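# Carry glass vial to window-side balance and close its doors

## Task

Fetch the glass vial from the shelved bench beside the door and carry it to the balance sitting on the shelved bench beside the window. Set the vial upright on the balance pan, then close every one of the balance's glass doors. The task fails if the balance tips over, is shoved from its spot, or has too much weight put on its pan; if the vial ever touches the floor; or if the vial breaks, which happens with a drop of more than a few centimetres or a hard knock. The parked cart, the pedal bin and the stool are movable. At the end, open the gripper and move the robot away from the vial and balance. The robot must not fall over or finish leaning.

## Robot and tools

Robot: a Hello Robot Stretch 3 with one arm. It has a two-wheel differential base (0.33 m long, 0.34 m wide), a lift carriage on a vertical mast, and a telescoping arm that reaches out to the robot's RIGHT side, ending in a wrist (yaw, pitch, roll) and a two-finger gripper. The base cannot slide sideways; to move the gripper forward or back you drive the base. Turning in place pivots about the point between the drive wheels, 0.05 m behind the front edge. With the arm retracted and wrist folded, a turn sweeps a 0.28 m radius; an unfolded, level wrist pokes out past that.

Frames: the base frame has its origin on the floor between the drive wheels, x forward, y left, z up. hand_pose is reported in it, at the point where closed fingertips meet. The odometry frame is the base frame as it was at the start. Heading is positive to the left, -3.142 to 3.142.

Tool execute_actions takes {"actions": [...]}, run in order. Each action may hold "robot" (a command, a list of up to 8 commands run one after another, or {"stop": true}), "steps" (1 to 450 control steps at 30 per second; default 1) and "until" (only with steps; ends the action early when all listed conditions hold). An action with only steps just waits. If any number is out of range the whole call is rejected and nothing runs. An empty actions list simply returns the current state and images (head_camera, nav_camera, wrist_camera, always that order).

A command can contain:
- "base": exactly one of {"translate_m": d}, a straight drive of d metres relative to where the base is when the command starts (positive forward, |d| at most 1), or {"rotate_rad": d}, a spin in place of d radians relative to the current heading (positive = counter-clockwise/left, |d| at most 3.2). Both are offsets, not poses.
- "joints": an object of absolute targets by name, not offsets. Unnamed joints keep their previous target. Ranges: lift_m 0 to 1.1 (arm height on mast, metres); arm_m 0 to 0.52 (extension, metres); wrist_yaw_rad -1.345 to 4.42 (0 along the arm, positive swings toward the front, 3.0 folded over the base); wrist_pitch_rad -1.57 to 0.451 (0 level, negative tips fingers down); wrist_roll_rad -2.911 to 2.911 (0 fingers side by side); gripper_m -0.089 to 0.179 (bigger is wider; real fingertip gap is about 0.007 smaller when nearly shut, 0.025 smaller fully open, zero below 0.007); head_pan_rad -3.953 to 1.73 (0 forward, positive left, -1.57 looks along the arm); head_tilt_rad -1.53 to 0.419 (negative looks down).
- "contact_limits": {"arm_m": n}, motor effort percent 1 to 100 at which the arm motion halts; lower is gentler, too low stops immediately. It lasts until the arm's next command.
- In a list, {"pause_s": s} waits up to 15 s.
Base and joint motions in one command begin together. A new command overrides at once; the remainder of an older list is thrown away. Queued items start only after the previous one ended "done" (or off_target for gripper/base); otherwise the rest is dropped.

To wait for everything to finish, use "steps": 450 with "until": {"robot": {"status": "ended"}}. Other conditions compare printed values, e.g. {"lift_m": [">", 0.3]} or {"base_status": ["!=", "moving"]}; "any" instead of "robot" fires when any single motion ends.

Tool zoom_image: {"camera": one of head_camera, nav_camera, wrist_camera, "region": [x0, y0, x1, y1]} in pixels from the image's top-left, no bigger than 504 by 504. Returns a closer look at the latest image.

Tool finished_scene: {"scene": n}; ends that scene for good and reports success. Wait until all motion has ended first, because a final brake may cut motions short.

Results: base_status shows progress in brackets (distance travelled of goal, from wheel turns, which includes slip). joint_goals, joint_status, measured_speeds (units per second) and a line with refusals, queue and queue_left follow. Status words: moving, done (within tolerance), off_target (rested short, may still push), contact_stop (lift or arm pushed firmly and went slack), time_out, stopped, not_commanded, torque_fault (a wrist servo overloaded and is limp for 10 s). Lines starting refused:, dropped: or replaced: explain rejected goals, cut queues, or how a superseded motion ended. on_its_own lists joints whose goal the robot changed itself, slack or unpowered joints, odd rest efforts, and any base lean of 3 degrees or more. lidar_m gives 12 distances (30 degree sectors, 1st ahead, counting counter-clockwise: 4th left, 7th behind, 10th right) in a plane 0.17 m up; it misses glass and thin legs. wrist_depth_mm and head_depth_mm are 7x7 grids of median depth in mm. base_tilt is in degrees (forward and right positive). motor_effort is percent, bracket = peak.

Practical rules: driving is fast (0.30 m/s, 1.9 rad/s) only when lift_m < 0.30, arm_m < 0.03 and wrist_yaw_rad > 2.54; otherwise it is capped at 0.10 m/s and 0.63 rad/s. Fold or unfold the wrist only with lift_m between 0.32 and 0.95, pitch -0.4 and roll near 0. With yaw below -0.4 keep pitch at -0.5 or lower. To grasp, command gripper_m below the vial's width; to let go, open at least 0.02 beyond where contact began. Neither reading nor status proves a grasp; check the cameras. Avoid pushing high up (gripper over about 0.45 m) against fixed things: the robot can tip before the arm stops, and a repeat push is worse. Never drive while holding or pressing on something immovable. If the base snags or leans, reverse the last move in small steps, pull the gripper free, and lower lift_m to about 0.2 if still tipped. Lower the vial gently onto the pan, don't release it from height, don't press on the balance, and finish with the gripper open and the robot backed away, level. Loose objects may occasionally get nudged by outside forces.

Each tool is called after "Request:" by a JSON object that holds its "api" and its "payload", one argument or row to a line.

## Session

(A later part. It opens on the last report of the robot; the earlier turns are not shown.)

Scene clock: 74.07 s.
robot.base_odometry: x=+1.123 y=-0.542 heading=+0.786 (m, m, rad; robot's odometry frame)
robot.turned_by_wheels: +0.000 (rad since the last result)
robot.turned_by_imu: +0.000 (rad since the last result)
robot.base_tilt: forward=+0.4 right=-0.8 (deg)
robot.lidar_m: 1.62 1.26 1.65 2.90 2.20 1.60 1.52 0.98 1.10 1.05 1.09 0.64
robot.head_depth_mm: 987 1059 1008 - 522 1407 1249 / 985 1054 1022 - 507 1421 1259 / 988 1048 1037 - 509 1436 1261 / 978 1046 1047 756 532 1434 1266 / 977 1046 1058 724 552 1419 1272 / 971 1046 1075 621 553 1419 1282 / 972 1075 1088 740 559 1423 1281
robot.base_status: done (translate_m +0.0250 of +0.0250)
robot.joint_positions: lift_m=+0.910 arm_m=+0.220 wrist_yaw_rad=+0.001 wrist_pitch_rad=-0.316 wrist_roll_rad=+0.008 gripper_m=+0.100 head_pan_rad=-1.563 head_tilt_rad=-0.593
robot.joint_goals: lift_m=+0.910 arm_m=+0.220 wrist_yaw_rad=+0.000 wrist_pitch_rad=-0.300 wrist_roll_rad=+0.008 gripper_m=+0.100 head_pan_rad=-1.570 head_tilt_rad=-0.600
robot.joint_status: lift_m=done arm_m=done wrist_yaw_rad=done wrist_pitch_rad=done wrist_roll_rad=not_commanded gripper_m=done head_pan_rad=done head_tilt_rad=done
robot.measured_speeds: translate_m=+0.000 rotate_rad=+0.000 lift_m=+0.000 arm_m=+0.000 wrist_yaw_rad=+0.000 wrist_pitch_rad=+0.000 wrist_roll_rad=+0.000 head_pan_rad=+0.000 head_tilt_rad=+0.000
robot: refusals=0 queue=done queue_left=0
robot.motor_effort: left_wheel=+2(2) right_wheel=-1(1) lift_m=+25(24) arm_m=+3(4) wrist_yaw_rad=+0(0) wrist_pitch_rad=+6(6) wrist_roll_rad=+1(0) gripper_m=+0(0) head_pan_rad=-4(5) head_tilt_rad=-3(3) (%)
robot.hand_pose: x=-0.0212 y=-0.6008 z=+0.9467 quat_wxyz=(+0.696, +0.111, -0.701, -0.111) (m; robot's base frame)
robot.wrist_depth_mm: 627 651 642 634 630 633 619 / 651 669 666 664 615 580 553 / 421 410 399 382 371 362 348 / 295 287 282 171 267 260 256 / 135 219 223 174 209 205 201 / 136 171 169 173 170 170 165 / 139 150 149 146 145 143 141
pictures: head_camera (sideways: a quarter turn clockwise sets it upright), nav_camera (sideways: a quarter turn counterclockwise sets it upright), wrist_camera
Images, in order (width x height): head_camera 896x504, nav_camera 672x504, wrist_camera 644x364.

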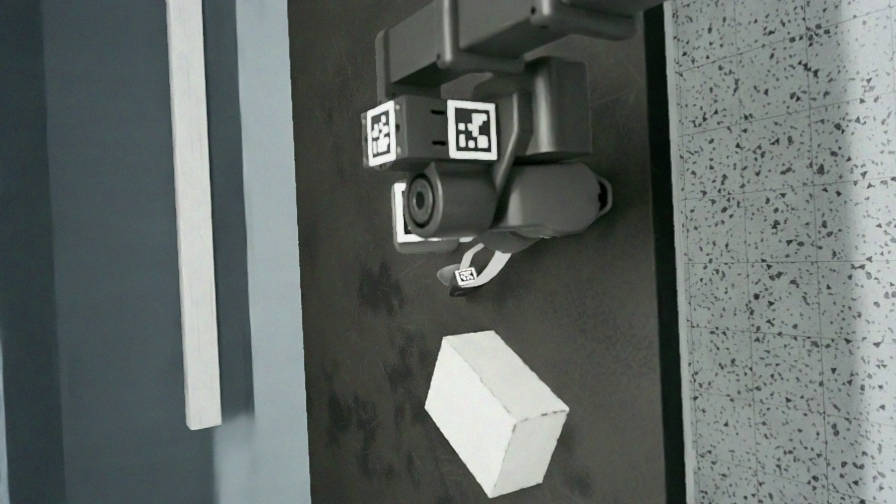

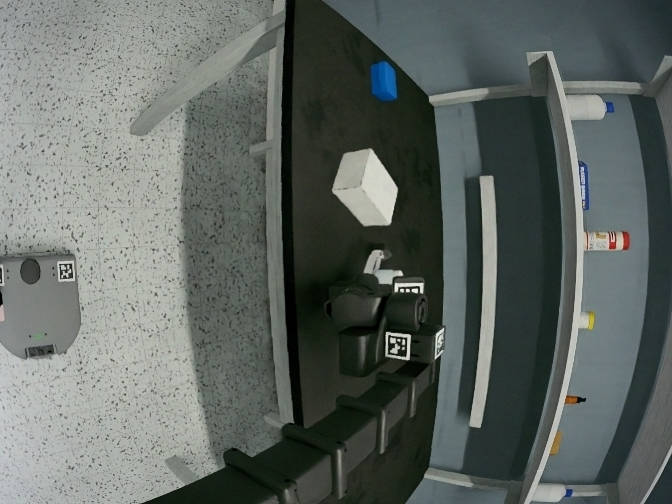

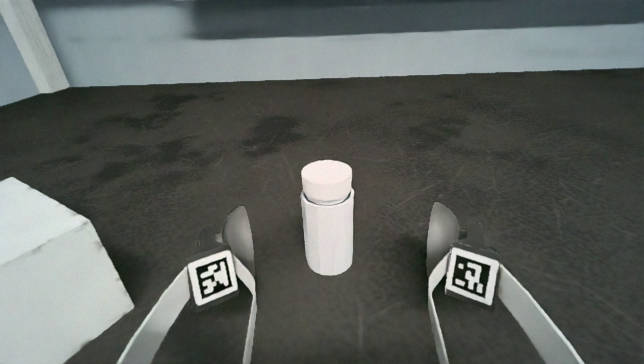

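Request:
{"api": "execute_actions", "payload": {
  "actions": [
    {"robot":{"base":{"translate_m":0.007},"joints":{"arm_m":0.238,"gripper_m":0.055}},"steps":300,"until":{"robot":{"status":"ended"}}}
  ]
}}

Scene clock: 77.83 s.
robot.base_odometry: x=+1.128 y=-0.537 heading=+0.786 (m, m, rad; robot's odometry frame)
robot.turned_by_wheels: +0.000 (rad since the last result)
robot.turned_by_imu: +0.000 (rad since the last result)
robot.base_tilt: forward=+0.2 right=-0.7 (deg)
robot.lidar_m: 1.61 1.26 1.64 2.90 2.21 1.60 1.53 0.98 1.10 1.05 1.09 0.64
robot.head_depth_mm: 987 1056 1012 - 521 1416 1251 / 979 1054 1089 - 515 1422 1257 / 981 1054 1039 - 511 1434 1264 / 980 1051 1048 722 547 1449 1263 / 976 1048 1060 726 552 1408 1276 / 968 1042 1073 620 548 1407 1284 / 970 1074 1086 737 559 1425 1284
robot.base_status: done (translate_m +0.0070 of +0.0070)
robot.joint_positions: lift_m=+0.910 arm_m=+0.238 wrist_yaw_rad=+0.001 wrist_pitch_rad=-0.316 wrist_roll_rad=+0.008 gripper_m=+0.055 head_pan_rad=-1.563 head_tilt_rad=-0.593
robot.joint_goals: lift_m=+0.910 arm_m=+0.238 wrist_yaw_rad=+0.000 wrist_pitch_rad=-0.300 wrist_roll_rad=+0.008 gripper_m=+0.055 head_pan_rad=-1.570 head_tilt_rad=-0.600
robot.joint_status: lift_m=done arm_m=done wrist_yaw_rad=done wrist_pitch_rad=done wrist_roll_rad=not_commanded gripper_m=done head_pan_rad=done head_tilt_rad=done
robot.measured_speeds: translate_m=+0.000 rotate_rad=+0.000 lift_m=+0.000 arm_m=+0.000 wrist_yaw_rad=+0.000 wrist_pitch_rad=+0.000 wrist_roll_rad=+0.000 head_pan_rad=+0.000 head_tilt_rad=+0.000
robot: refusals=0 queue=done queue_left=0
robot.motor_effort: left_wheel=+1(5) right_wheel=-1(4) lift_m=+25(24) arm_m=+4(4) wrist_yaw_rad=-1(1) wrist_pitch_rad=+6(6) wrist_roll_rad=+1(0) gripper_m=+0(94) head_pan_rad=-6(5) head_tilt_rad=-2(3) (%)
robot.hand_pose: x=-0.0212 y=-0.6188 z=+0.9467 quat_wxyz=(+0.696, +0.111, -0.701, -0.111) (m; robot's base frame)
robot.wrist_depth_mm: 613 621 615 608 621 613 600 / 637 650 648 647 612 588 560 / 421 410 395 383 372 359 349 / 293 286 280 259 265 261 254 / 222 220 221 147 215 204 201 / 123 178 176 162 164 168 165 / 127 145 147 146 145 142 141
pictures: head_camera (sideways: a quarter turn clockwise sets it upright), nav_camera (sideways: a quarter turn counterclockwise sets it upright), wrist_camera
Images, in order (width x height): head_camera 896x504, nav_camera 672x504, wrist_camera 644x364.

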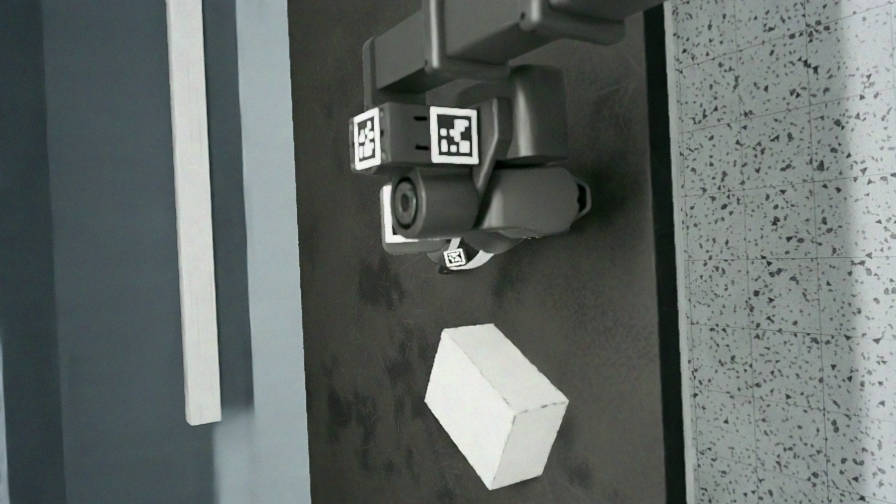

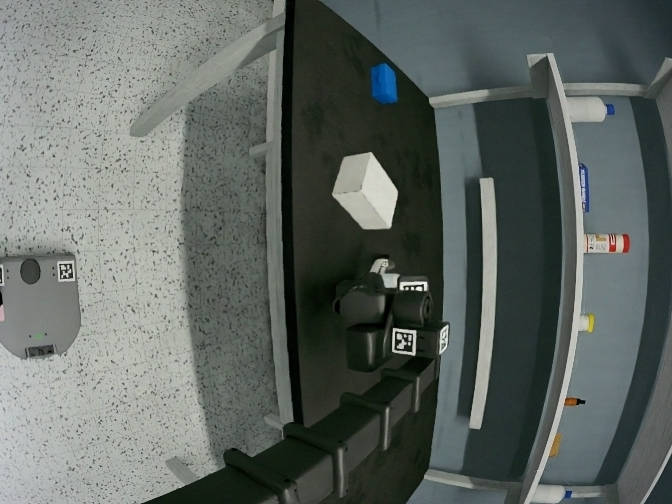

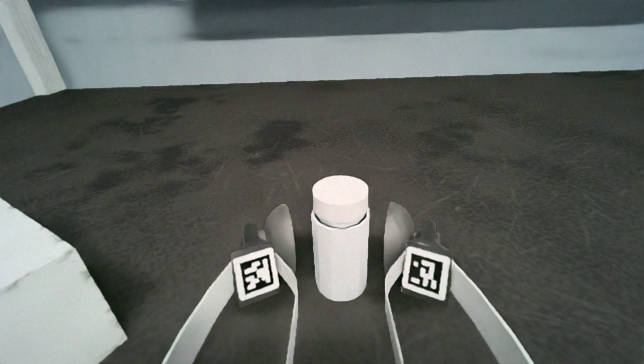

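Request:
{"api": "execute_actions", "payload": {
  "actions": [
    {"robot":[{"joints":{"gripper_m":0.0}},{"joints":{"lift_m":0.94}}],"steps":300,"until":{"robot":{"status":"ended"}}}
  ]
}}

Scene clock: 81.00 s.
robot.base_odometry: x=+1.128 y=-0.537 heading=+0.786 (m, m, rad; robot's odometry frame)
robot.turned_by_wheels: +0.000 (rad since the last result)
robot.turned_by_imu: +0.000 (rad since the last result)
robot.base_tilt: forward=+0.3 right=-0.5 (deg)
robot.lidar_m: 1.62 1.26 1.65 2.90 2.22 1.60 1.53 0.98 1.10 1.05 1.09 0.64
robot.head_depth_mm: 986 1059 1119 - 522 1416 1244 / 985 1054 1153 - 534 1409 1258 / 981 1048 1111 - 528 1429 1272 / 980 1045 1115 720 548 1445 1266 / 981 1050 1062 726 553 1409 1278 / 975 1045 1070 620 548 1407 1283 / 971 1071 1090 738 558 1420 1291
robot.base_status: done (translate_m +0.0070 of +0.0070)
robot.joint_positions: lift_m=+0.940 arm_m=+0.238 wrist_yaw_rad=+0.001 wrist_pitch_rad=-0.318 wrist_roll_rad=+0.008 gripper_m=+0.001 head_pan_rad=-1.563 head_tilt_rad=-0.593
robot.joint_goals: lift_m=+0.940 arm_m=+0.238 wrist_yaw_rad=+0.000 wrist_pitch_rad=-0.300 wrist_roll_rad=+0.008 gripper_m=+0.000 head_pan_rad=-1.570 head_tilt_rad=-0.600
robot.joint_status: lift_m=done arm_m=done wrist_yaw_rad=done wrist_pitch_rad=done wrist_roll_rad=not_commanded gripper_m=done head_pan_rad=done head_tilt_rad=done
robot.measured_speeds: translate_m=+0.000 rotate_rad=+0.000 lift_m=+0.000 arm_m=+0.000 wrist_yaw_rad=+0.000 wrist_pitch_rad=+0.000 wrist_roll_rad=+0.000 head_pan_rad=+0.000 head_tilt_rad=+0.000
robot: refusals=0 queue=done queue_left=0
robot.motor_effort: left_wheel=+2(2) right_wheel=-1(1) lift_m=+46(49) arm_m=+3(4) wrist_yaw_rad=-1(1) wrist_pitch_rad=+7(8) wrist_roll_rad=+0(1) gripper_m=-12(99) head_pan_rad=-4(4) head_tilt_rad=-3(3) (%)
robot.hand_pose: x=-0.0212 y=-0.6186 z=+0.9754 quat_wxyz=(+0.696, +0.112, -0.701, -0.112) (m; robot's base frame)
robot.wrist_depth_mm: 620 623 614 619 617 600 600 / 657 677 665 659 654 641 632 / 514 494 478 467 445 435 423 / 353 344 335 314 323 314 309 / 270 265 260 142 263 247 241 / 142 215 213 161 200 203 200 / 128 175 178 177 174 173 170
pictures: head_camera (sideways: a quarter turn clockwise sets it upright), nav_camera (sideways: a quarter turn counterclockwise sets it upright), wrist_camera
Images, in order (width x height): head_camera 896x504, nav_camera 672x504, wrist_camera 644x364.

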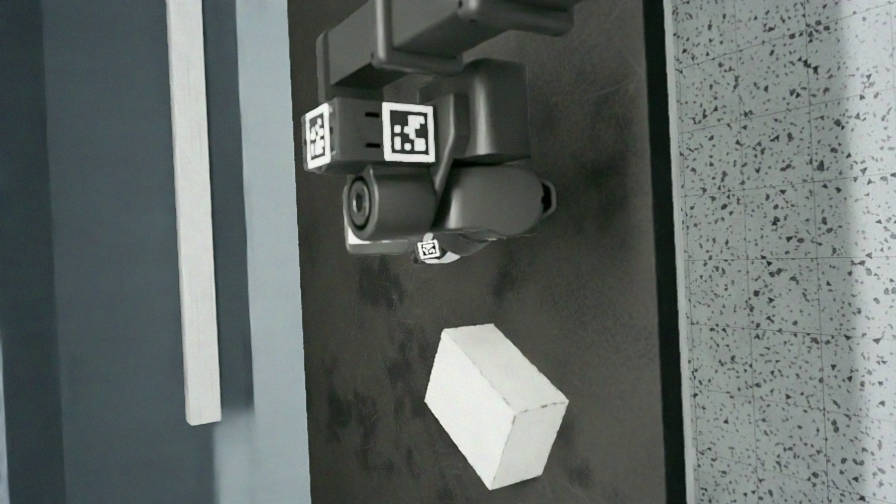

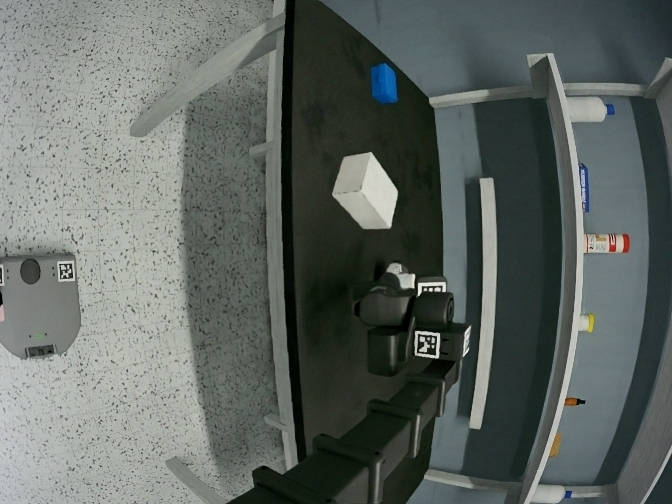

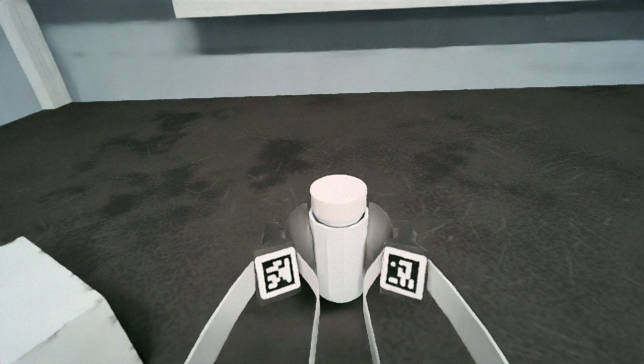

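Request:
{"api": "execute_actions", "payload": {
  "actions": [
    {"robot":[{"joints":{"gripper_m":-0.015,"arm_m":0.0}},{"joints":{"wrist_yaw_rad":1.6},"base":{"rotate_rad":2.053}}],"steps":300,"until":{"robot":{"wrist_yaw_rad":[">",1.0]}}},
    {"robot":{"joints":{"lift_m":0.29,"wrist_yaw_rad":2.7,"wrist_pitch_rad":-0.4,"head_pan_rad":-0.9,"head_tilt_rad":-0.5}},"steps":300,"until":{"robot":{"status":"ended"}}},
    {"robot":[{"base":{"translate_m":1.0}},{"base":{"translate_m":1.0}},{"base":{"translate_m":1.0}},{"base":{"rotate_rad":-0.48},"joints":{"lift_m":0.9}},{"joints":{"wrist_yaw_rad":1.2,"wrist_pitch_rad":-0.3}},{"joints":{"wrist_yaw_rad":0,"lift_m":1.05}}],"steps":450,"until":{"robot":{"status":"ended"}}},
    {"steps":450,"until":{"robot":{"queue_left":["<",2]}}}
  ]
}}

Scene clock: 118.87 s.
robot.base_odometry: x=-1.736 y=+0.357 heading=+2.359 (m, m, rad; robot's odometry frame)
robot.turned_by_wheels: +1.573 (rad since the last result)
robot.turned_by_imu: +1.594 (rad since the last result)
robot.base_tilt: forward=+0.3 right=-0.7 (deg)
robot.lidar_m: 0.94 0.98 0.79 0.76 0.79 0.98 0.97 3.61 2.63 1.66 0.60 0.98
robot.head_depth_mm: 1875 2295 1304 690 649 779 1285 / 1719 1893 1315 673 700 1522 942 / 1448 1580 1243 699 1845 1616 1331 / 1276 798 801 755 1733 1634 1338 / 1079 1210 1240 886 1550 1556 1354 / 715 1103 1153 1008 1250 1371 1353 / 775 995 1046 1089 1190 1266 1311
robot.base_status: done (rotate_rad -0.4799 of -0.4800)
robot.joint_positions: lift_m=+0.900 arm_m=+0.001 wrist_yaw_rad=+2.698 wrist_pitch_rad=-0.418 wrist_roll_rad=+0.008 gripper_m=-0.014 head_pan_rad=-0.907 head_tilt_rad=-0.507
robot.joint_goals: lift_m=+0.900 arm_m=+0.000 wrist_yaw_rad=+2.700 wrist_pitch_rad=-0.400 wrist_roll_rad=+0.008 gripper_m=-0.015 head_pan_rad=-0.900 head_tilt_rad=-0.500
robot.joint_status: lift_m=done arm_m=done wrist_yaw_rad=done wrist_pitch_rad=done wrist_roll_rad=not_commanded gripper_m=done head_pan_rad=done head_tilt_rad=done
robot.measured_speeds: translate_m=+0.000 rotate_rad=+0.000 lift_m=+0.000 arm_m=+0.000 wrist_yaw_rad=+0.000 wrist_pitch_rad=+0.000 wrist_roll_rad=+0.000 head_pan_rad=+0.000 head_tilt_rad=+0.000
robot: refusals=0 queue=running queue_left=1
robot.motor_effort: left_wheel=+2(8) right_wheel=-2(10) lift_m=+46(50) arm_m=-6(5) wrist_yaw_rad=+2(3) wrist_pitch_rad=+7(7) wrist_roll_rad=+0(1) gripper_m=-18(82) head_pan_rad=+5(52) head_tilt_rad=+3(12) (%)
robot.hand_pose: x=+0.0750 y=+0.0568 z=+0.9123 quat_wxyz=(+0.295, +0.709, -0.010, +0.640) (m; robot's base frame)
robot.wrist_depth_mm: 596 636 707 791 880 928 737 / 638 674 756 859 - 980 768 / 700 761 867 982 - - 792 / - 818 919 - - - 821 / - 927 - 141 - - 852 / 887 - - 160 - - 896 / 965 - - - - - 933
pictures: head_camera (sideways: a quarter turn clockwise sets it upright), nav_camera (sideways: a quarter turn counterclockwise sets it upright), wrist_camera
Images, in order (width x height): head_camera 896x504, nav_camera 672x504, wrist_camera 644x364.

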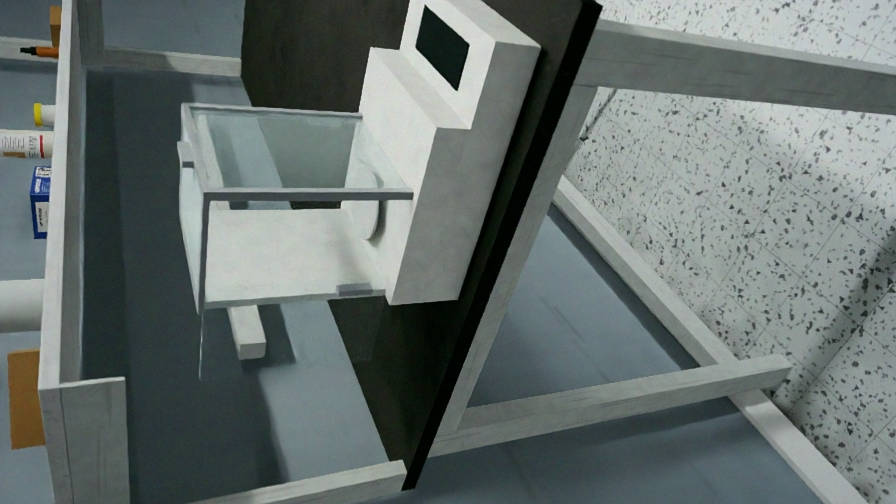

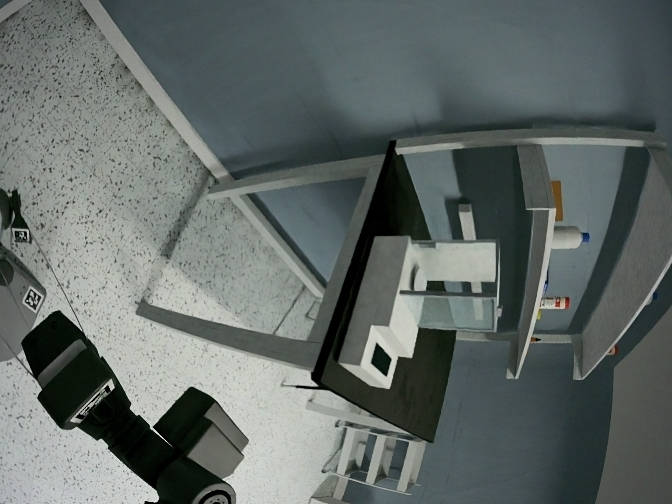

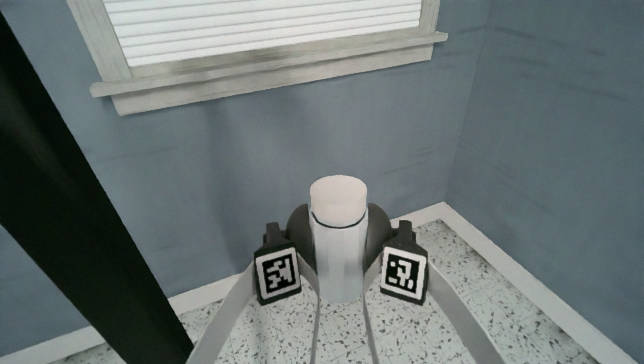

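Request:
{"api": "execute_actions", "payload": {
  "actions": [
    {"steps":450,"until":{"robot":{"queue_left":["<",1],"lift_m_goal":[">",1.0]}}},
    {"robot":{"base":{"translate_m":0.46},"joints":{"head_pan_rad":-1.4}},"steps":450,"until":{"robot":{"status":"ended"}}}
  ]
}}

Scene clock: 126.63 s.
robot.base_odometry: x=-2.062 y=+0.682 heading=+2.359 (m, m, rad; robot's odometry frame)
robot.turned_by_wheels: +0.000 (rad since the last result)
robot.turned_by_imu: +0.002 (rad since the last result)
robot.base_tilt: forward=+0.2 right=-0.6 (deg)
robot.lidar_m: 0.48 0.50 0.69 0.76 0.79 1.09 1.42 3.62 0.61 1.39 0.68 0.50
robot.head_depth_mm: 2556 2705 1049 - - - - / 2547 2759 1321 - - - 1313 / 2568 2790 1147 608 663 1617 1332 / 1747 2614 1373 847 688 1624 1343 / 478 1512 1397 853 701 1527 1315 / 472 1170 1142 866 713 1281 1016 / 485 928 903 871 732 865 966
robot.base_status: done (translate_m +0.4600 of +0.4600)
robot.joint_positions: lift_m=+1.050 arm_m=+0.001 wrist_yaw_rad=+0.002 wrist_pitch_rad=-0.321 wrist_roll_rad=+0.008 gripper_m=-0.014 head_pan_rad=-1.393 head_tilt_rad=-0.507
robot.joint_goals: lift_m=+1.050 arm_m=+0.000 wrist_yaw_rad=+0.000 wrist_pitch_rad=-0.300 wrist_roll_rad=+0.008 gripper_m=-0.015 head_pan_rad=-1.400 head_tilt_rad=-0.500
robot.joint_status: lift_m=done arm_m=done wrist_yaw_rad=done wrist_pitch_rad=done wrist_roll_rad=not_commanded gripper_m=done head_pan_rad=done head_tilt_rad=done
robot.measured_speeds: translate_m=+0.000 rotate_rad=+0.000 lift_m=+0.000 arm_m=+0.000 wrist_yaw_rad=+0.000 wrist_pitch_rad=+0.000 wrist_roll_rad=+0.000 head_pan_rad=+0.000 head_tilt_rad=+0.000
robot: refusals=0 queue=done queue_left=0
robot.motor_effort: left_wheel=+1(6) right_wheel=-2(4) lift_m=+47(49) arm_m=-6(6) wrist_yaw_rad=-2(4) wrist_pitch_rad=+9(10) wrist_roll_rad=+0(1) gripper_m=-18(19) head_pan_rad=-5(46) head_tilt_rad=+3(3) (%)
robot.hand_pose: x=-0.0209 y=-0.3815 z=+1.0845 quat_wxyz=(+0.696, +0.114, -0.700, -0.113) (m; robot's base frame)
robot.wrist_depth_mm: 540 774 - - - - - / 537 719 - - - - - / 535 722 788 446 481 - - / 522 567 563 370 365 409 - / 426 440 433 141 383 383 - / 501 510 - 161 - 455 - / 533 619 - - - - -
pictures: head_camera (sideways: a quarter turn clockwise sets it upright), nav_camera (sideways: a quarter turn counterclockwise sets it upright), wrist_camera
Images, in order (width x height): head_camera 896x504, nav_camera 672x504, wrist_camera 644x364.

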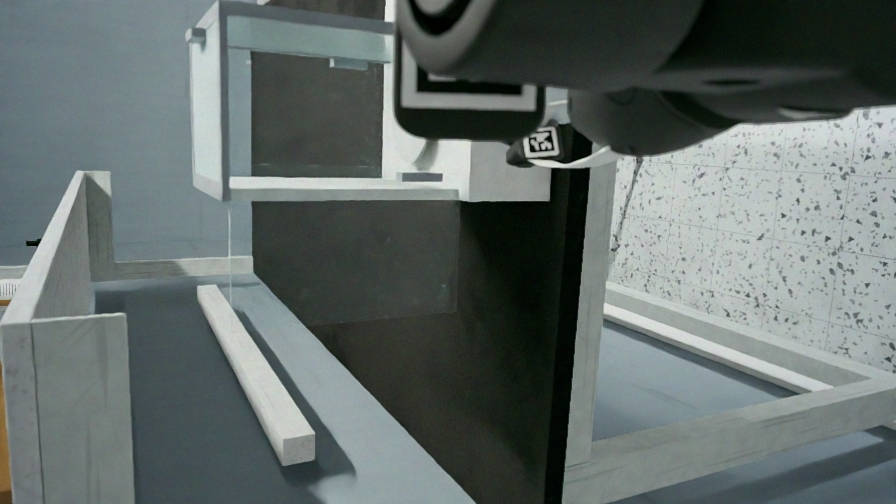

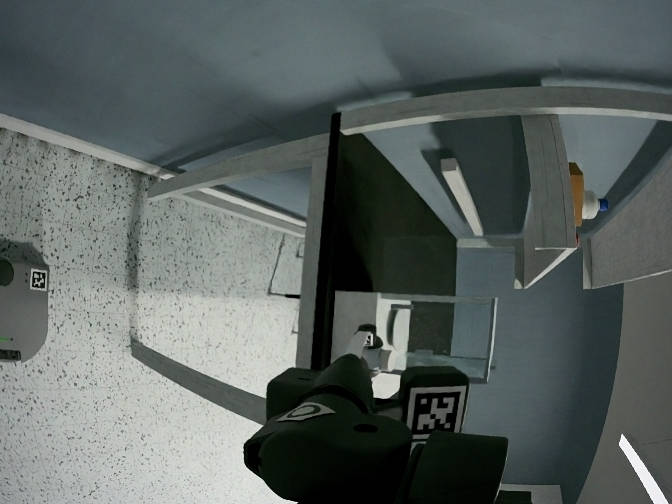

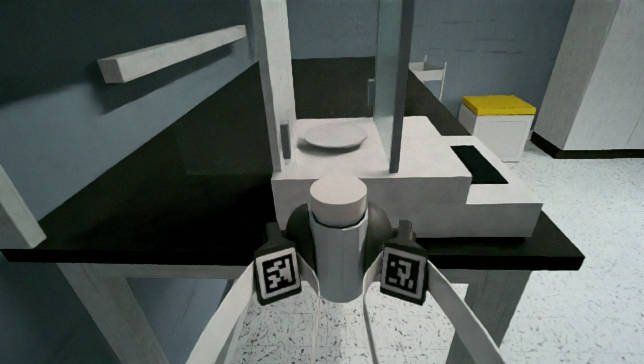

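Request:
{"api": "execute_actions", "payload": {
  "actions": [
    {"robot":{"base":{"translate_m":-0.01},"joints":{"arm_m":0.15,"lift_m":1.04}},"steps":450,"until":{"robot":{"status":"ended"}}}
  ]
}}

Scene clock: 132.37 s.
robot.base_odometry: x=-2.055 y=+0.675 heading=+2.359 (m, m, rad; robot's odometry frame)
robot.turned_by_wheels: +0.000 (rad since the last result)
robot.turned_by_imu: +0.000 (rad since the last result)
robot.base_tilt: forward=+0.3 right=-0.6 (deg)
robot.lidar_m: 0.49 0.51 0.70 0.76 0.79 1.09 1.41 3.65 0.61 1.42 0.69 0.51
robot.head_depth_mm: 2546 2701 - - 642 1594 1319 / 2585 2731 - - 643 1610 1328 / 2544 2802 1139 604 633 1628 1325 / 1822 2697 1370 845 683 1618 1338 / 553 1546 1389 851 699 1553 1345 / 472 1184 1161 864 711 1305 1035 / 485 944 923 872 731 843 981
robot.base_status: done (translate_m -0.0100 of -0.0100)
robot.joint_positions: lift_m=+1.040 arm_m=+0.150 wrist_yaw_rad=+0.001 wrist_pitch_rad=-0.321 wrist_roll_rad=+0.008 gripper_m=-0.014 head_pan_rad=-1.393 head_tilt_rad=-0.507
robot.joint_goals: lift_m=+1.040 arm_m=+0.150 wrist_yaw_rad=+0.000 wrist_pitch_rad=-0.300 wrist_roll_rad=+0.008 gripper_m=-0.015 head_pan_rad=-1.400 head_tilt_rad=-0.500
robot.joint_status: lift_m=done arm_m=done wrist_yaw_rad=done wrist_pitch_rad=done wrist_roll_rad=not_commanded gripper_m=done head_pan_rad=done head_tilt_rad=done
robot.measured_speeds: translate_m=+0.000 rotate_rad=+0.000 lift_m=+0.000 arm_m=+0.000 wrist_yaw_rad=+0.000 wrist_pitch_rad=+0.000 wrist_roll_rad=+0.000 head_pan_rad=+0.000 head_tilt_rad=+0.000
robot: refusals=0 queue=done queue_left=0
robot.motor_effort: left_wheel=+1(3) right_wheel=-1(6) lift_m=+24(47) arm_m=+3(5) wrist_yaw_rad=-1(1) wrist_pitch_rad=+9(9) wrist_roll_rad=+1(1) gripper_m=-17(18) head_pan_rad=-4(5) head_tilt_rad=+3(3) (%)
robot.hand_pose: x=-0.0212 y=-0.5302 z=+1.0753 quat_wxyz=(+0.695, +0.113, -0.700, -0.114) (m; robot's base frame)
robot.wrist_depth_mm: 549 688 234 - - - - / 500 730 231 - - - - / 547 718 262 735 612 - - / 538 551 303 302 310 415 - / 434 428 288 142 255 274 - / 349 347 329 161 237 231 249 / 293 291 271 266 264 257 257
pictures: head_camera (sideways: a quarter turn clockwise sets it upright), nav_camera (sideways: a quarter turn counterclockwise sets it upright), wrist_camera
Images, in order (width x height): head_camera 896x504, nav_camera 672x504, wrist_camera 644x364.

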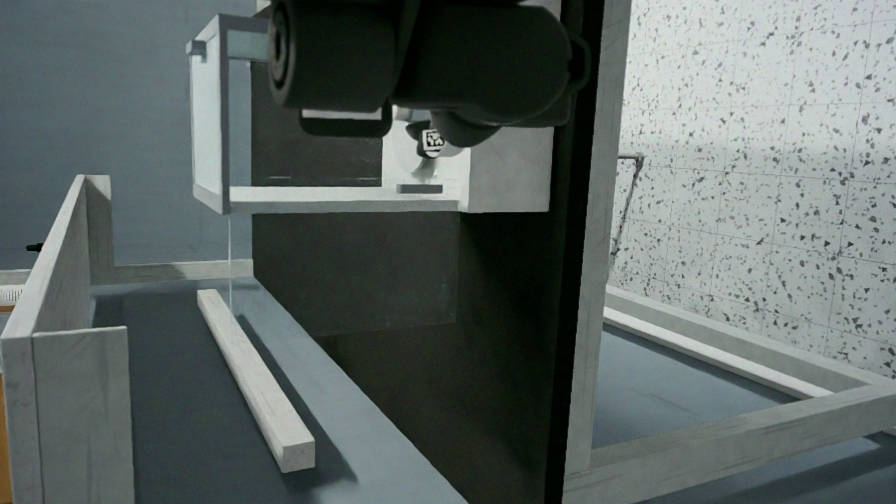

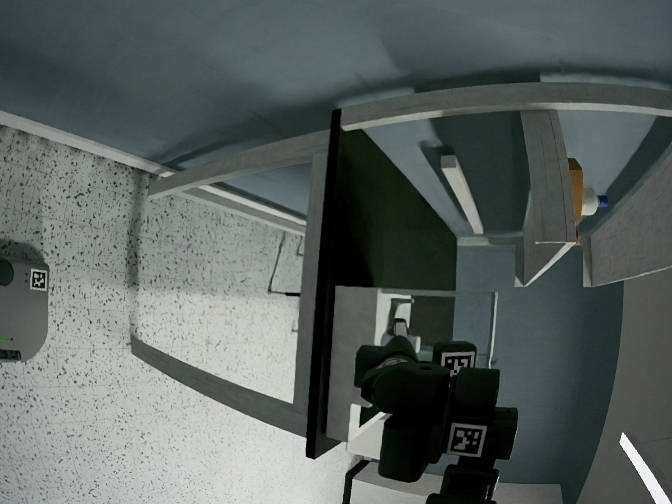

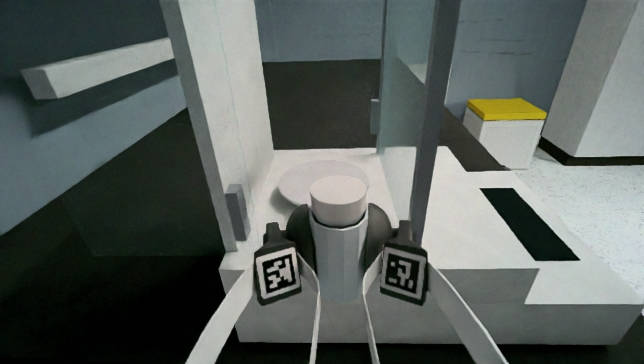

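Request:
{"api": "execute_actions", "payload": {
  "actions": [
    {"robot":{"base":{"translate_m":0.005},"joints":{"arm_m":0.235,"lift_m":1.052},"contact_limits":{"arm_m":12}},"steps":450,"until":{"robot":{"status":"ended"}}}
  ]
}}

Scene clock: 137.07 s.
robot.base_odometry: x=-2.059 y=+0.678 heading=+2.359 (m, m, rad; robot's odometry frame)
robot.turned_by_wheels: +0.000 (rad since the last result)
robot.turned_by_imu: +0.000 (rad since the last result)
robot.base_tilt: forward=+0.3 right=-0.6 (deg)
robot.lidar_m: 0.49 0.51 0.69 0.76 0.79 1.09 1.42 3.62 0.61 1.40 0.68 0.50
robot.head_depth_mm: 2477 2663 - 581 604 1598 1314 / 2531 2735 - 590 616 1619 1325 / 2561 2843 1246 606 634 1629 1333 / 1818 2628 1368 846 688 1632 1338 / 481 1535 1394 851 700 1535 1309 / 470 1180 1148 863 712 1295 1027 / 483 930 917 871 731 856 971
robot.base_status: done (translate_m +0.0050 of +0.0050)
robot.joint_positions: lift_m=+1.052 arm_m=+0.235 wrist_yaw_rad=+0.001 wrist_pitch_rad=-0.321 wrist_roll_rad=+0.008 gripper_m=-0.014 head_pan_rad=-1.393 head_tilt_rad=-0.507
robot.joint_goals: lift_m=+1.052 arm_m=+0.235 wrist_yaw_rad=+0.000 wrist_pitch_rad=-0.300 wrist_roll_rad=+0.008 gripper_m=-0.015 head_pan_rad=-1.400 head_tilt_rad=-0.500
robot.joint_status: lift_m=done arm_m=done wrist_yaw_rad=done wrist_pitch_rad=done wrist_roll_rad=not_commanded gripper_m=done head_pan_rad=done head_tilt_rad=done
robot.measured_speeds: translate_m=+0.000 rotate_rad=+0.000 lift_m=+0.000 arm_m=+0.000 wrist_yaw_rad=+0.000 wrist_pitch_rad=+0.000 wrist_roll_rad=+0.000 head_pan_rad=+0.000 head_tilt_rad=+0.000
robot: refusals=0 queue=done queue_left=0
robot.motor_effort: left_wheel=+1(6) right_wheel=-2(5) lift_m=+46(50) arm_m=+3(2) wrist_yaw_rad=-1(1) wrist_pitch_rad=+9(8) wrist_roll_rad=+0(0) gripper_m=-18(19) head_pan_rad=-5(4) head_tilt_rad=+3(3) (%)
robot.contact_limits: arm_m 12 (drawing in: default 33, maximum 53; extending or still: default 42, maximum 70)
robot.hand_pose: x=-0.0212 y=-0.6152 z=+1.0865 quat_wxyz=(+0.695, +0.113, -0.700, -0.114) (m; robot's base frame)
robot.wrist_depth_mm: 92 117 221 - - - 78 / 434 117 219 - - - - / 517 116 218 765 731 637 - / 528 124 216 339 331 109 - / 450 144 203 142 280 247 - / 364 345 188 160 216 204 260 / 306 302 187 191 188 185 214
pictures: head_camera (sideways: a quarter turn clockwise sets it upright), nav_camera (sideways: a quarter turn counterclockwise sets it upright), wrist_camera
Images, in order (width x height): head_camera 896x504, nav_camera 672x504, wrist_camera 644x364.

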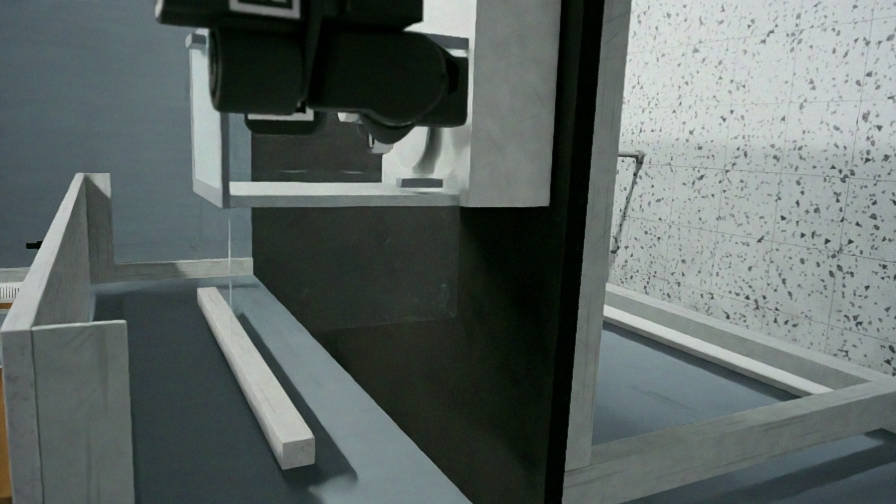

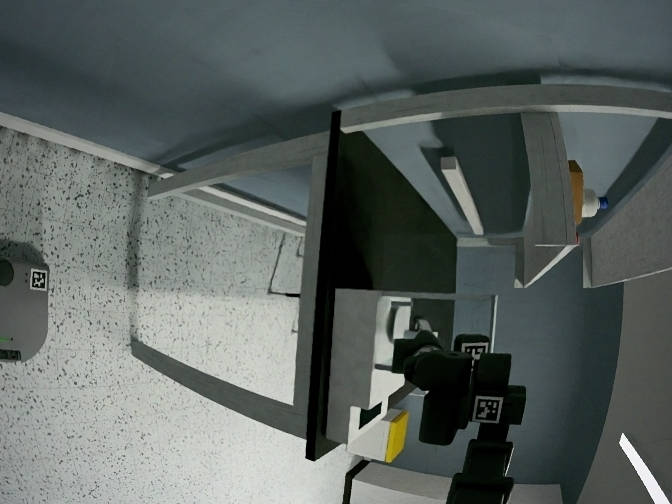

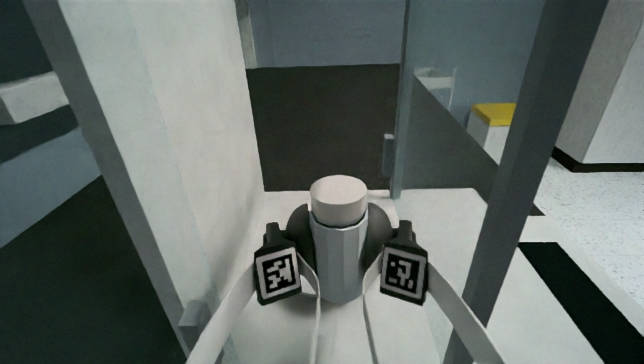

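Request:
{"api": "execute_actions", "payload": {
  "actions": [
    {"robot":{"base":{"translate_m":0.003},"joints":{"arm_m":0.283,"lift_m":1.04},"contact_limits":{"arm_m":12}},"steps":450,"until":{"robot":{"status":"ended"}}}
  ]
}}

Request:
{"api": "zoom_image", "payload": {
  "camera": "head_camera",
  "region": [250, 20, 550, 240]
}}

Scene clock: 142.00 s.
robot.base_odometry: x=-2.061 y=+0.680 heading=+2.359 (m, m, rad; robot's odometry frame)
robot.turned_by_wheels: +0.000 (rad since the last result)
robot.turned_by_imu: +0.000 (rad since the last result)
robot.base_tilt: forward=+0.3 right=-0.6 (deg)
robot.lidar_m: 0.48 0.50 0.69 0.76 0.79 1.09 1.42 3.64 0.61 1.40 0.68 0.50
robot.head_depth_mm: 2540 2659 - 582 603 1602 1316 / 2606 2717 - 589 615 1609 1326 / 2582 2799 1153 606 635 1632 1329 / 1796 2643 1367 848 686 1640 1335 / 478 1531 1394 853 701 1546 1314 / 472 1166 1146 863 714 1287 1026 / 483 931 909 876 731 856 969
robot.base_status: done (translate_m +0.0030 of +0.0030)
robot.joint_positions: lift_m=+1.040 arm_m=+0.283 wrist_yaw_rad=+0.001 wrist_pitch_rad=-0.321 wrist_roll_rad=+0.008 gripper_m=-0.014 head_pan_rad=-1.393 head_tilt_rad=-0.507
robot.joint_goals: lift_m=+1.040 arm_m=+0.283 wrist_yaw_rad=+0.000 wrist_pitch_rad=-0.300 wrist_roll_rad=+0.008 gripper_m=-0.015 head_pan_rad=-1.400 head_tilt_rad=-0.500
robot.joint_status: lift_m=done arm_m=done wrist_yaw_rad=done wrist_pitch_rad=done wrist_roll_rad=not_commanded gripper_m=done head_pan_rad=done head_tilt_rad=done
robot.measured_speeds: translate_m=+0.000 rotate_rad=+0.000 lift_m=+0.000 arm_m=+0.000 wrist_yaw_rad=+0.000 wrist_pitch_rad=+0.000 wrist_roll_rad=+0.000 head_pan_rad=+0.000 head_tilt_rad=+0.000
robot: refusals=0 queue=done queue_left=0
robot.motor_effort: left_wheel=+2(5) right_wheel=-1(5) lift_m=+25(46) arm_m=+3(3) wrist_yaw_rad=-1(0) wrist_pitch_rad=+8(9) wrist_roll_rad=+0(1) gripper_m=-18(18) head_pan_rad=-6(4) head_tilt_rad=+3(3) (%)
robot.contact_limits: arm_m 12 (drawing in: default 33, maximum 53; extending or still: default 42, maximum 70)
robot.hand_pose: x=-0.0212 y=-0.6632 z=+1.0753 quat_wxyz=(+0.695, +0.113, -0.700, -0.114) (m; robot's base frame)
robot.wrist_depth_mm: 87 113 - - - - - / 87 113 211 - - - - / 86 112 210 724 669 - - / 86 111 208 505 485 530 - / 86 111 195 142 263 260 - / 86 111 182 161 194 205 230 / 87 110 175 165 173 174 69
pictures: head_camera (sideways: a quarter turn clockwise sets it upright), nav_camera (sideways: a quarter turn counterclockwise sets it upright), wrist_camera
Images, in order (width x height): head_camera 896x504, nav_camera 672x504, wrist_camera 644x364.

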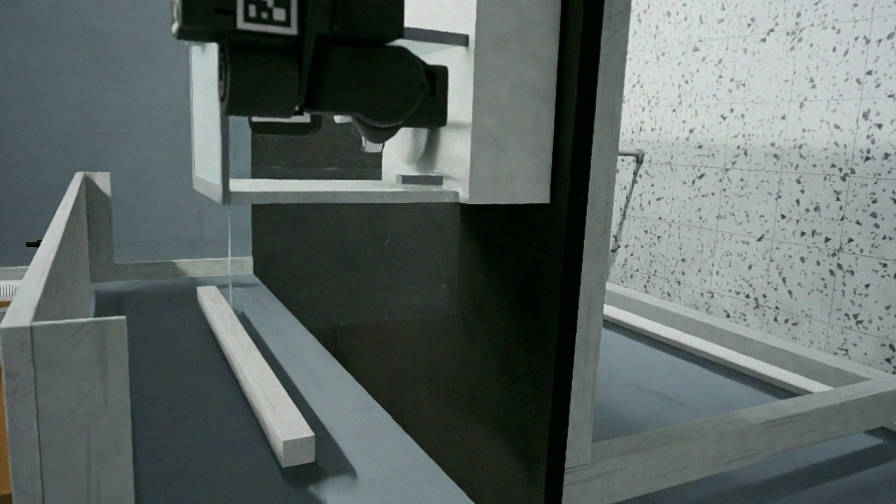

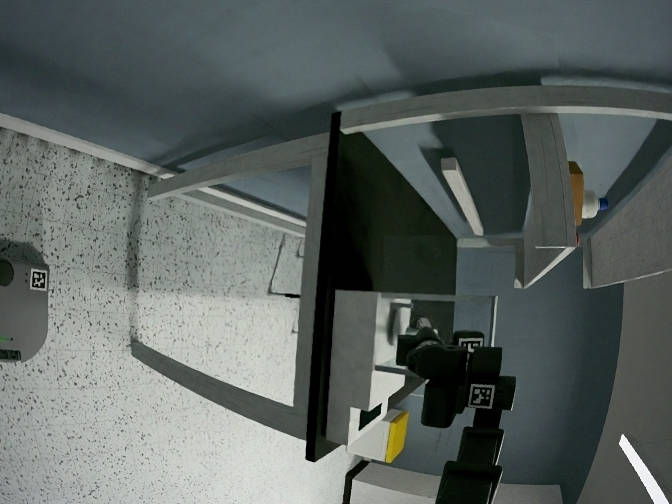

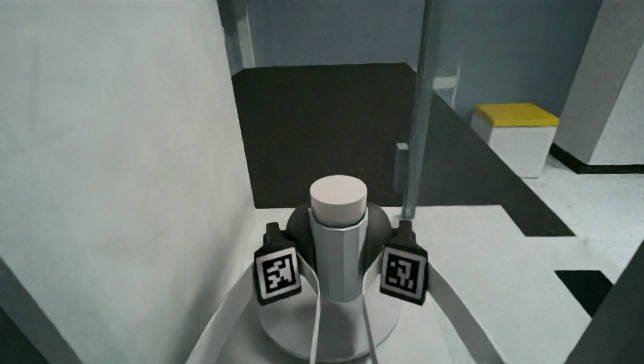

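Region (250, 20, 550, 240) of head_camera's 896x504 image, scaled by 1.680, with more detail than that image has; it fills the top 370 rows of this view, and the rest is white.

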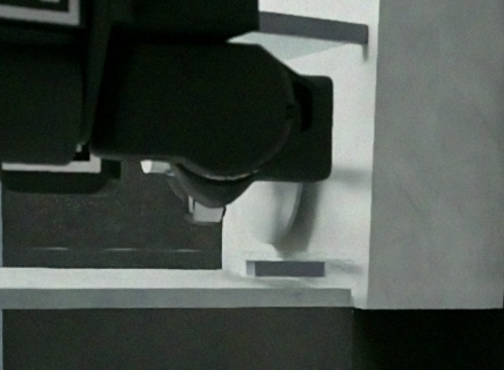

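Request:
{"api": "execute_actions", "payload": {
  "actions": [
    {"robot":{"joints":{"lift_m":1.027}},"steps":450,"until":{"robot":{"status":"ended"}}}
  ]
}}

Scene clock: 144.37 s.
robot.base_odometry: x=-2.061 y=+0.680 heading=+2.359 (m, m, rad; robot's odometry frame)
robot.turned_by_wheels: +0.000 (rad since the last result)
robot.turned_by_imu: +0.000 (rad since the last result)
robot.base_tilt: forward=+0.3 right=-0.6 (deg)
robot.lidar_m: 0.48 0.50 0.69 0.76 0.79 1.09 1.42 3.62 0.61 1.40 0.68 0.50
robot.head_depth_mm: 2506 2653 - 581 602 1601 1313 / 2555 2704 - 589 615 1615 1321 / 2570 2752 1152 605 634 1631 1332 / 1800 2613 1371 847 687 1640 1334 / 478 1521 1387 857 700 1549 1319 / 472 1171 1138 865 710 1289 1020 / 484 929 912 876 732 855 964
robot.base_status: done (translate_m +0.0030 of +0.0030)
robot.joint_positions: lift_m=+1.027 arm_m=+0.283 wrist_yaw_rad=+0.001 wrist_pitch_rad=-0.321 wrist_roll_rad=+0.008 gripper_m=-0.014 head_pan_rad=-1.393 head_tilt_rad=-0.507
robot.joint_goals: lift_m=+1.027 arm_m=+0.283 wrist_yaw_rad=+0.000 wrist_pitch_rad=-0.300 wrist_roll_rad=+0.008 gripper_m=-0.015 head_pan_rad=-1.400 head_tilt_rad=-0.500
robot.joint_status: lift_m=done arm_m=done wrist_yaw_rad=done wrist_pitch_rad=done wrist_roll_rad=not_commanded gripper_m=done head_pan_rad=done head_tilt_rad=done
robot.measured_speeds: translate_m=+0.000 rotate_rad=+0.000 lift_m=+0.000 arm_m=+0.000 wrist_yaw_rad=+0.000 wrist_pitch_rad=+0.000 wrist_roll_rad=+0.000 head_pan_rad=+0.000 head_tilt_rad=+0.000
robot: refusals=0 queue=done queue_left=0
robot.motor_effort: left_wheel=+2(1) right_wheel=-1(1) lift_m=+25(26) arm_m=+3(3) wrist_yaw_rad=+0(0) wrist_pitch_rad=+8(9) wrist_roll_rad=+1(1) gripper_m=-19(18) head_pan_rad=-4(6) head_tilt_rad=+2(3) (%)
robot.contact_limits: arm_m 12 (drawing in: default 33, maximum 53; extending or still: default 42, maximum 70)
robot.hand_pose: x=-0.0212 y=-0.6632 z=+1.0623 quat_wxyz=(+0.695, +0.113, -0.700, -0.114) (m; robot's base frame)
robot.wrist_depth_mm: 87 114 - - - - - / 87 113 212 - - - - / 86 112 210 704 631 - - / 86 112 208 474 465 481 - / 86 111 195 141 243 231 387 / 85 111 170 161 179 190 181 / 87 110 162 156 162 161 68
pictures: head_camera (sideways: a quarter turn clockwise sets it upright), nav_camera (sideways: a quarter turn counterclockwise sets it upright), wrist_camera
Images, in order (width x height): head_camera 896x504, nav_camera 672x504, wrist_camera 644x364.

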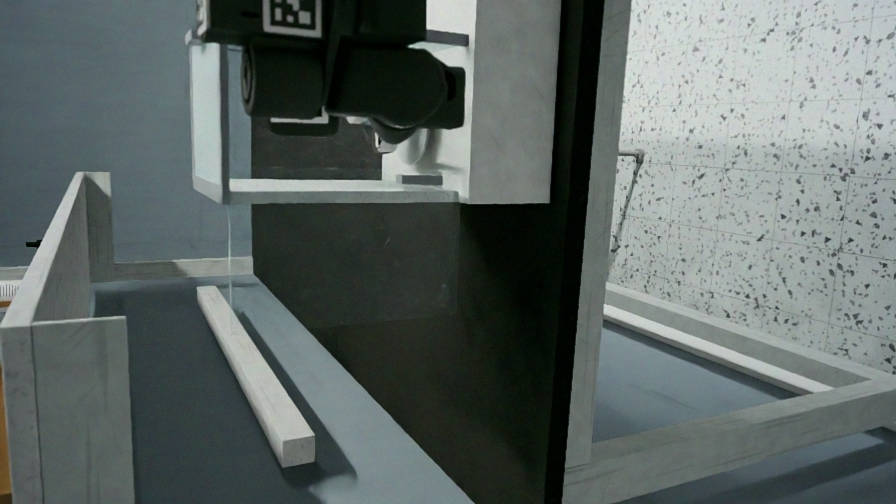

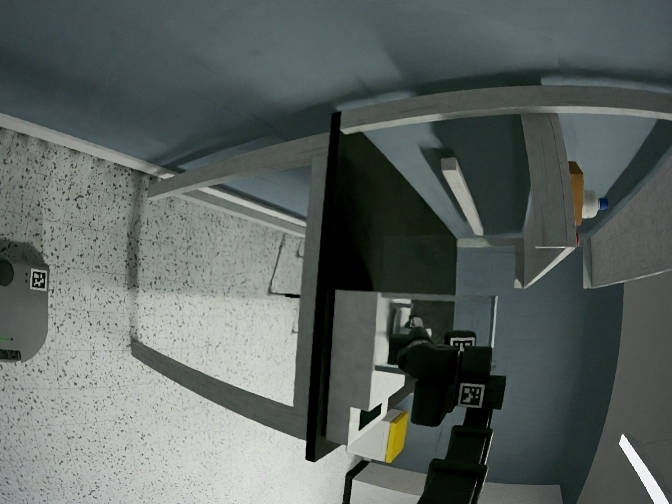

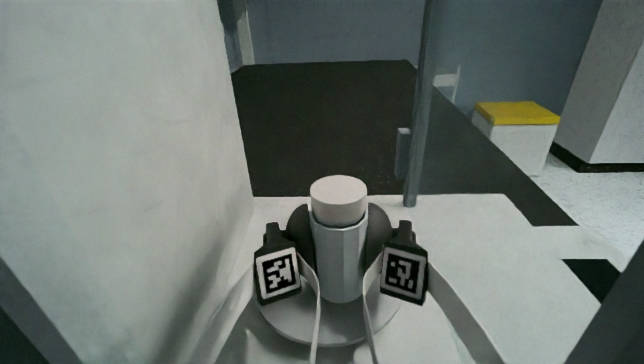

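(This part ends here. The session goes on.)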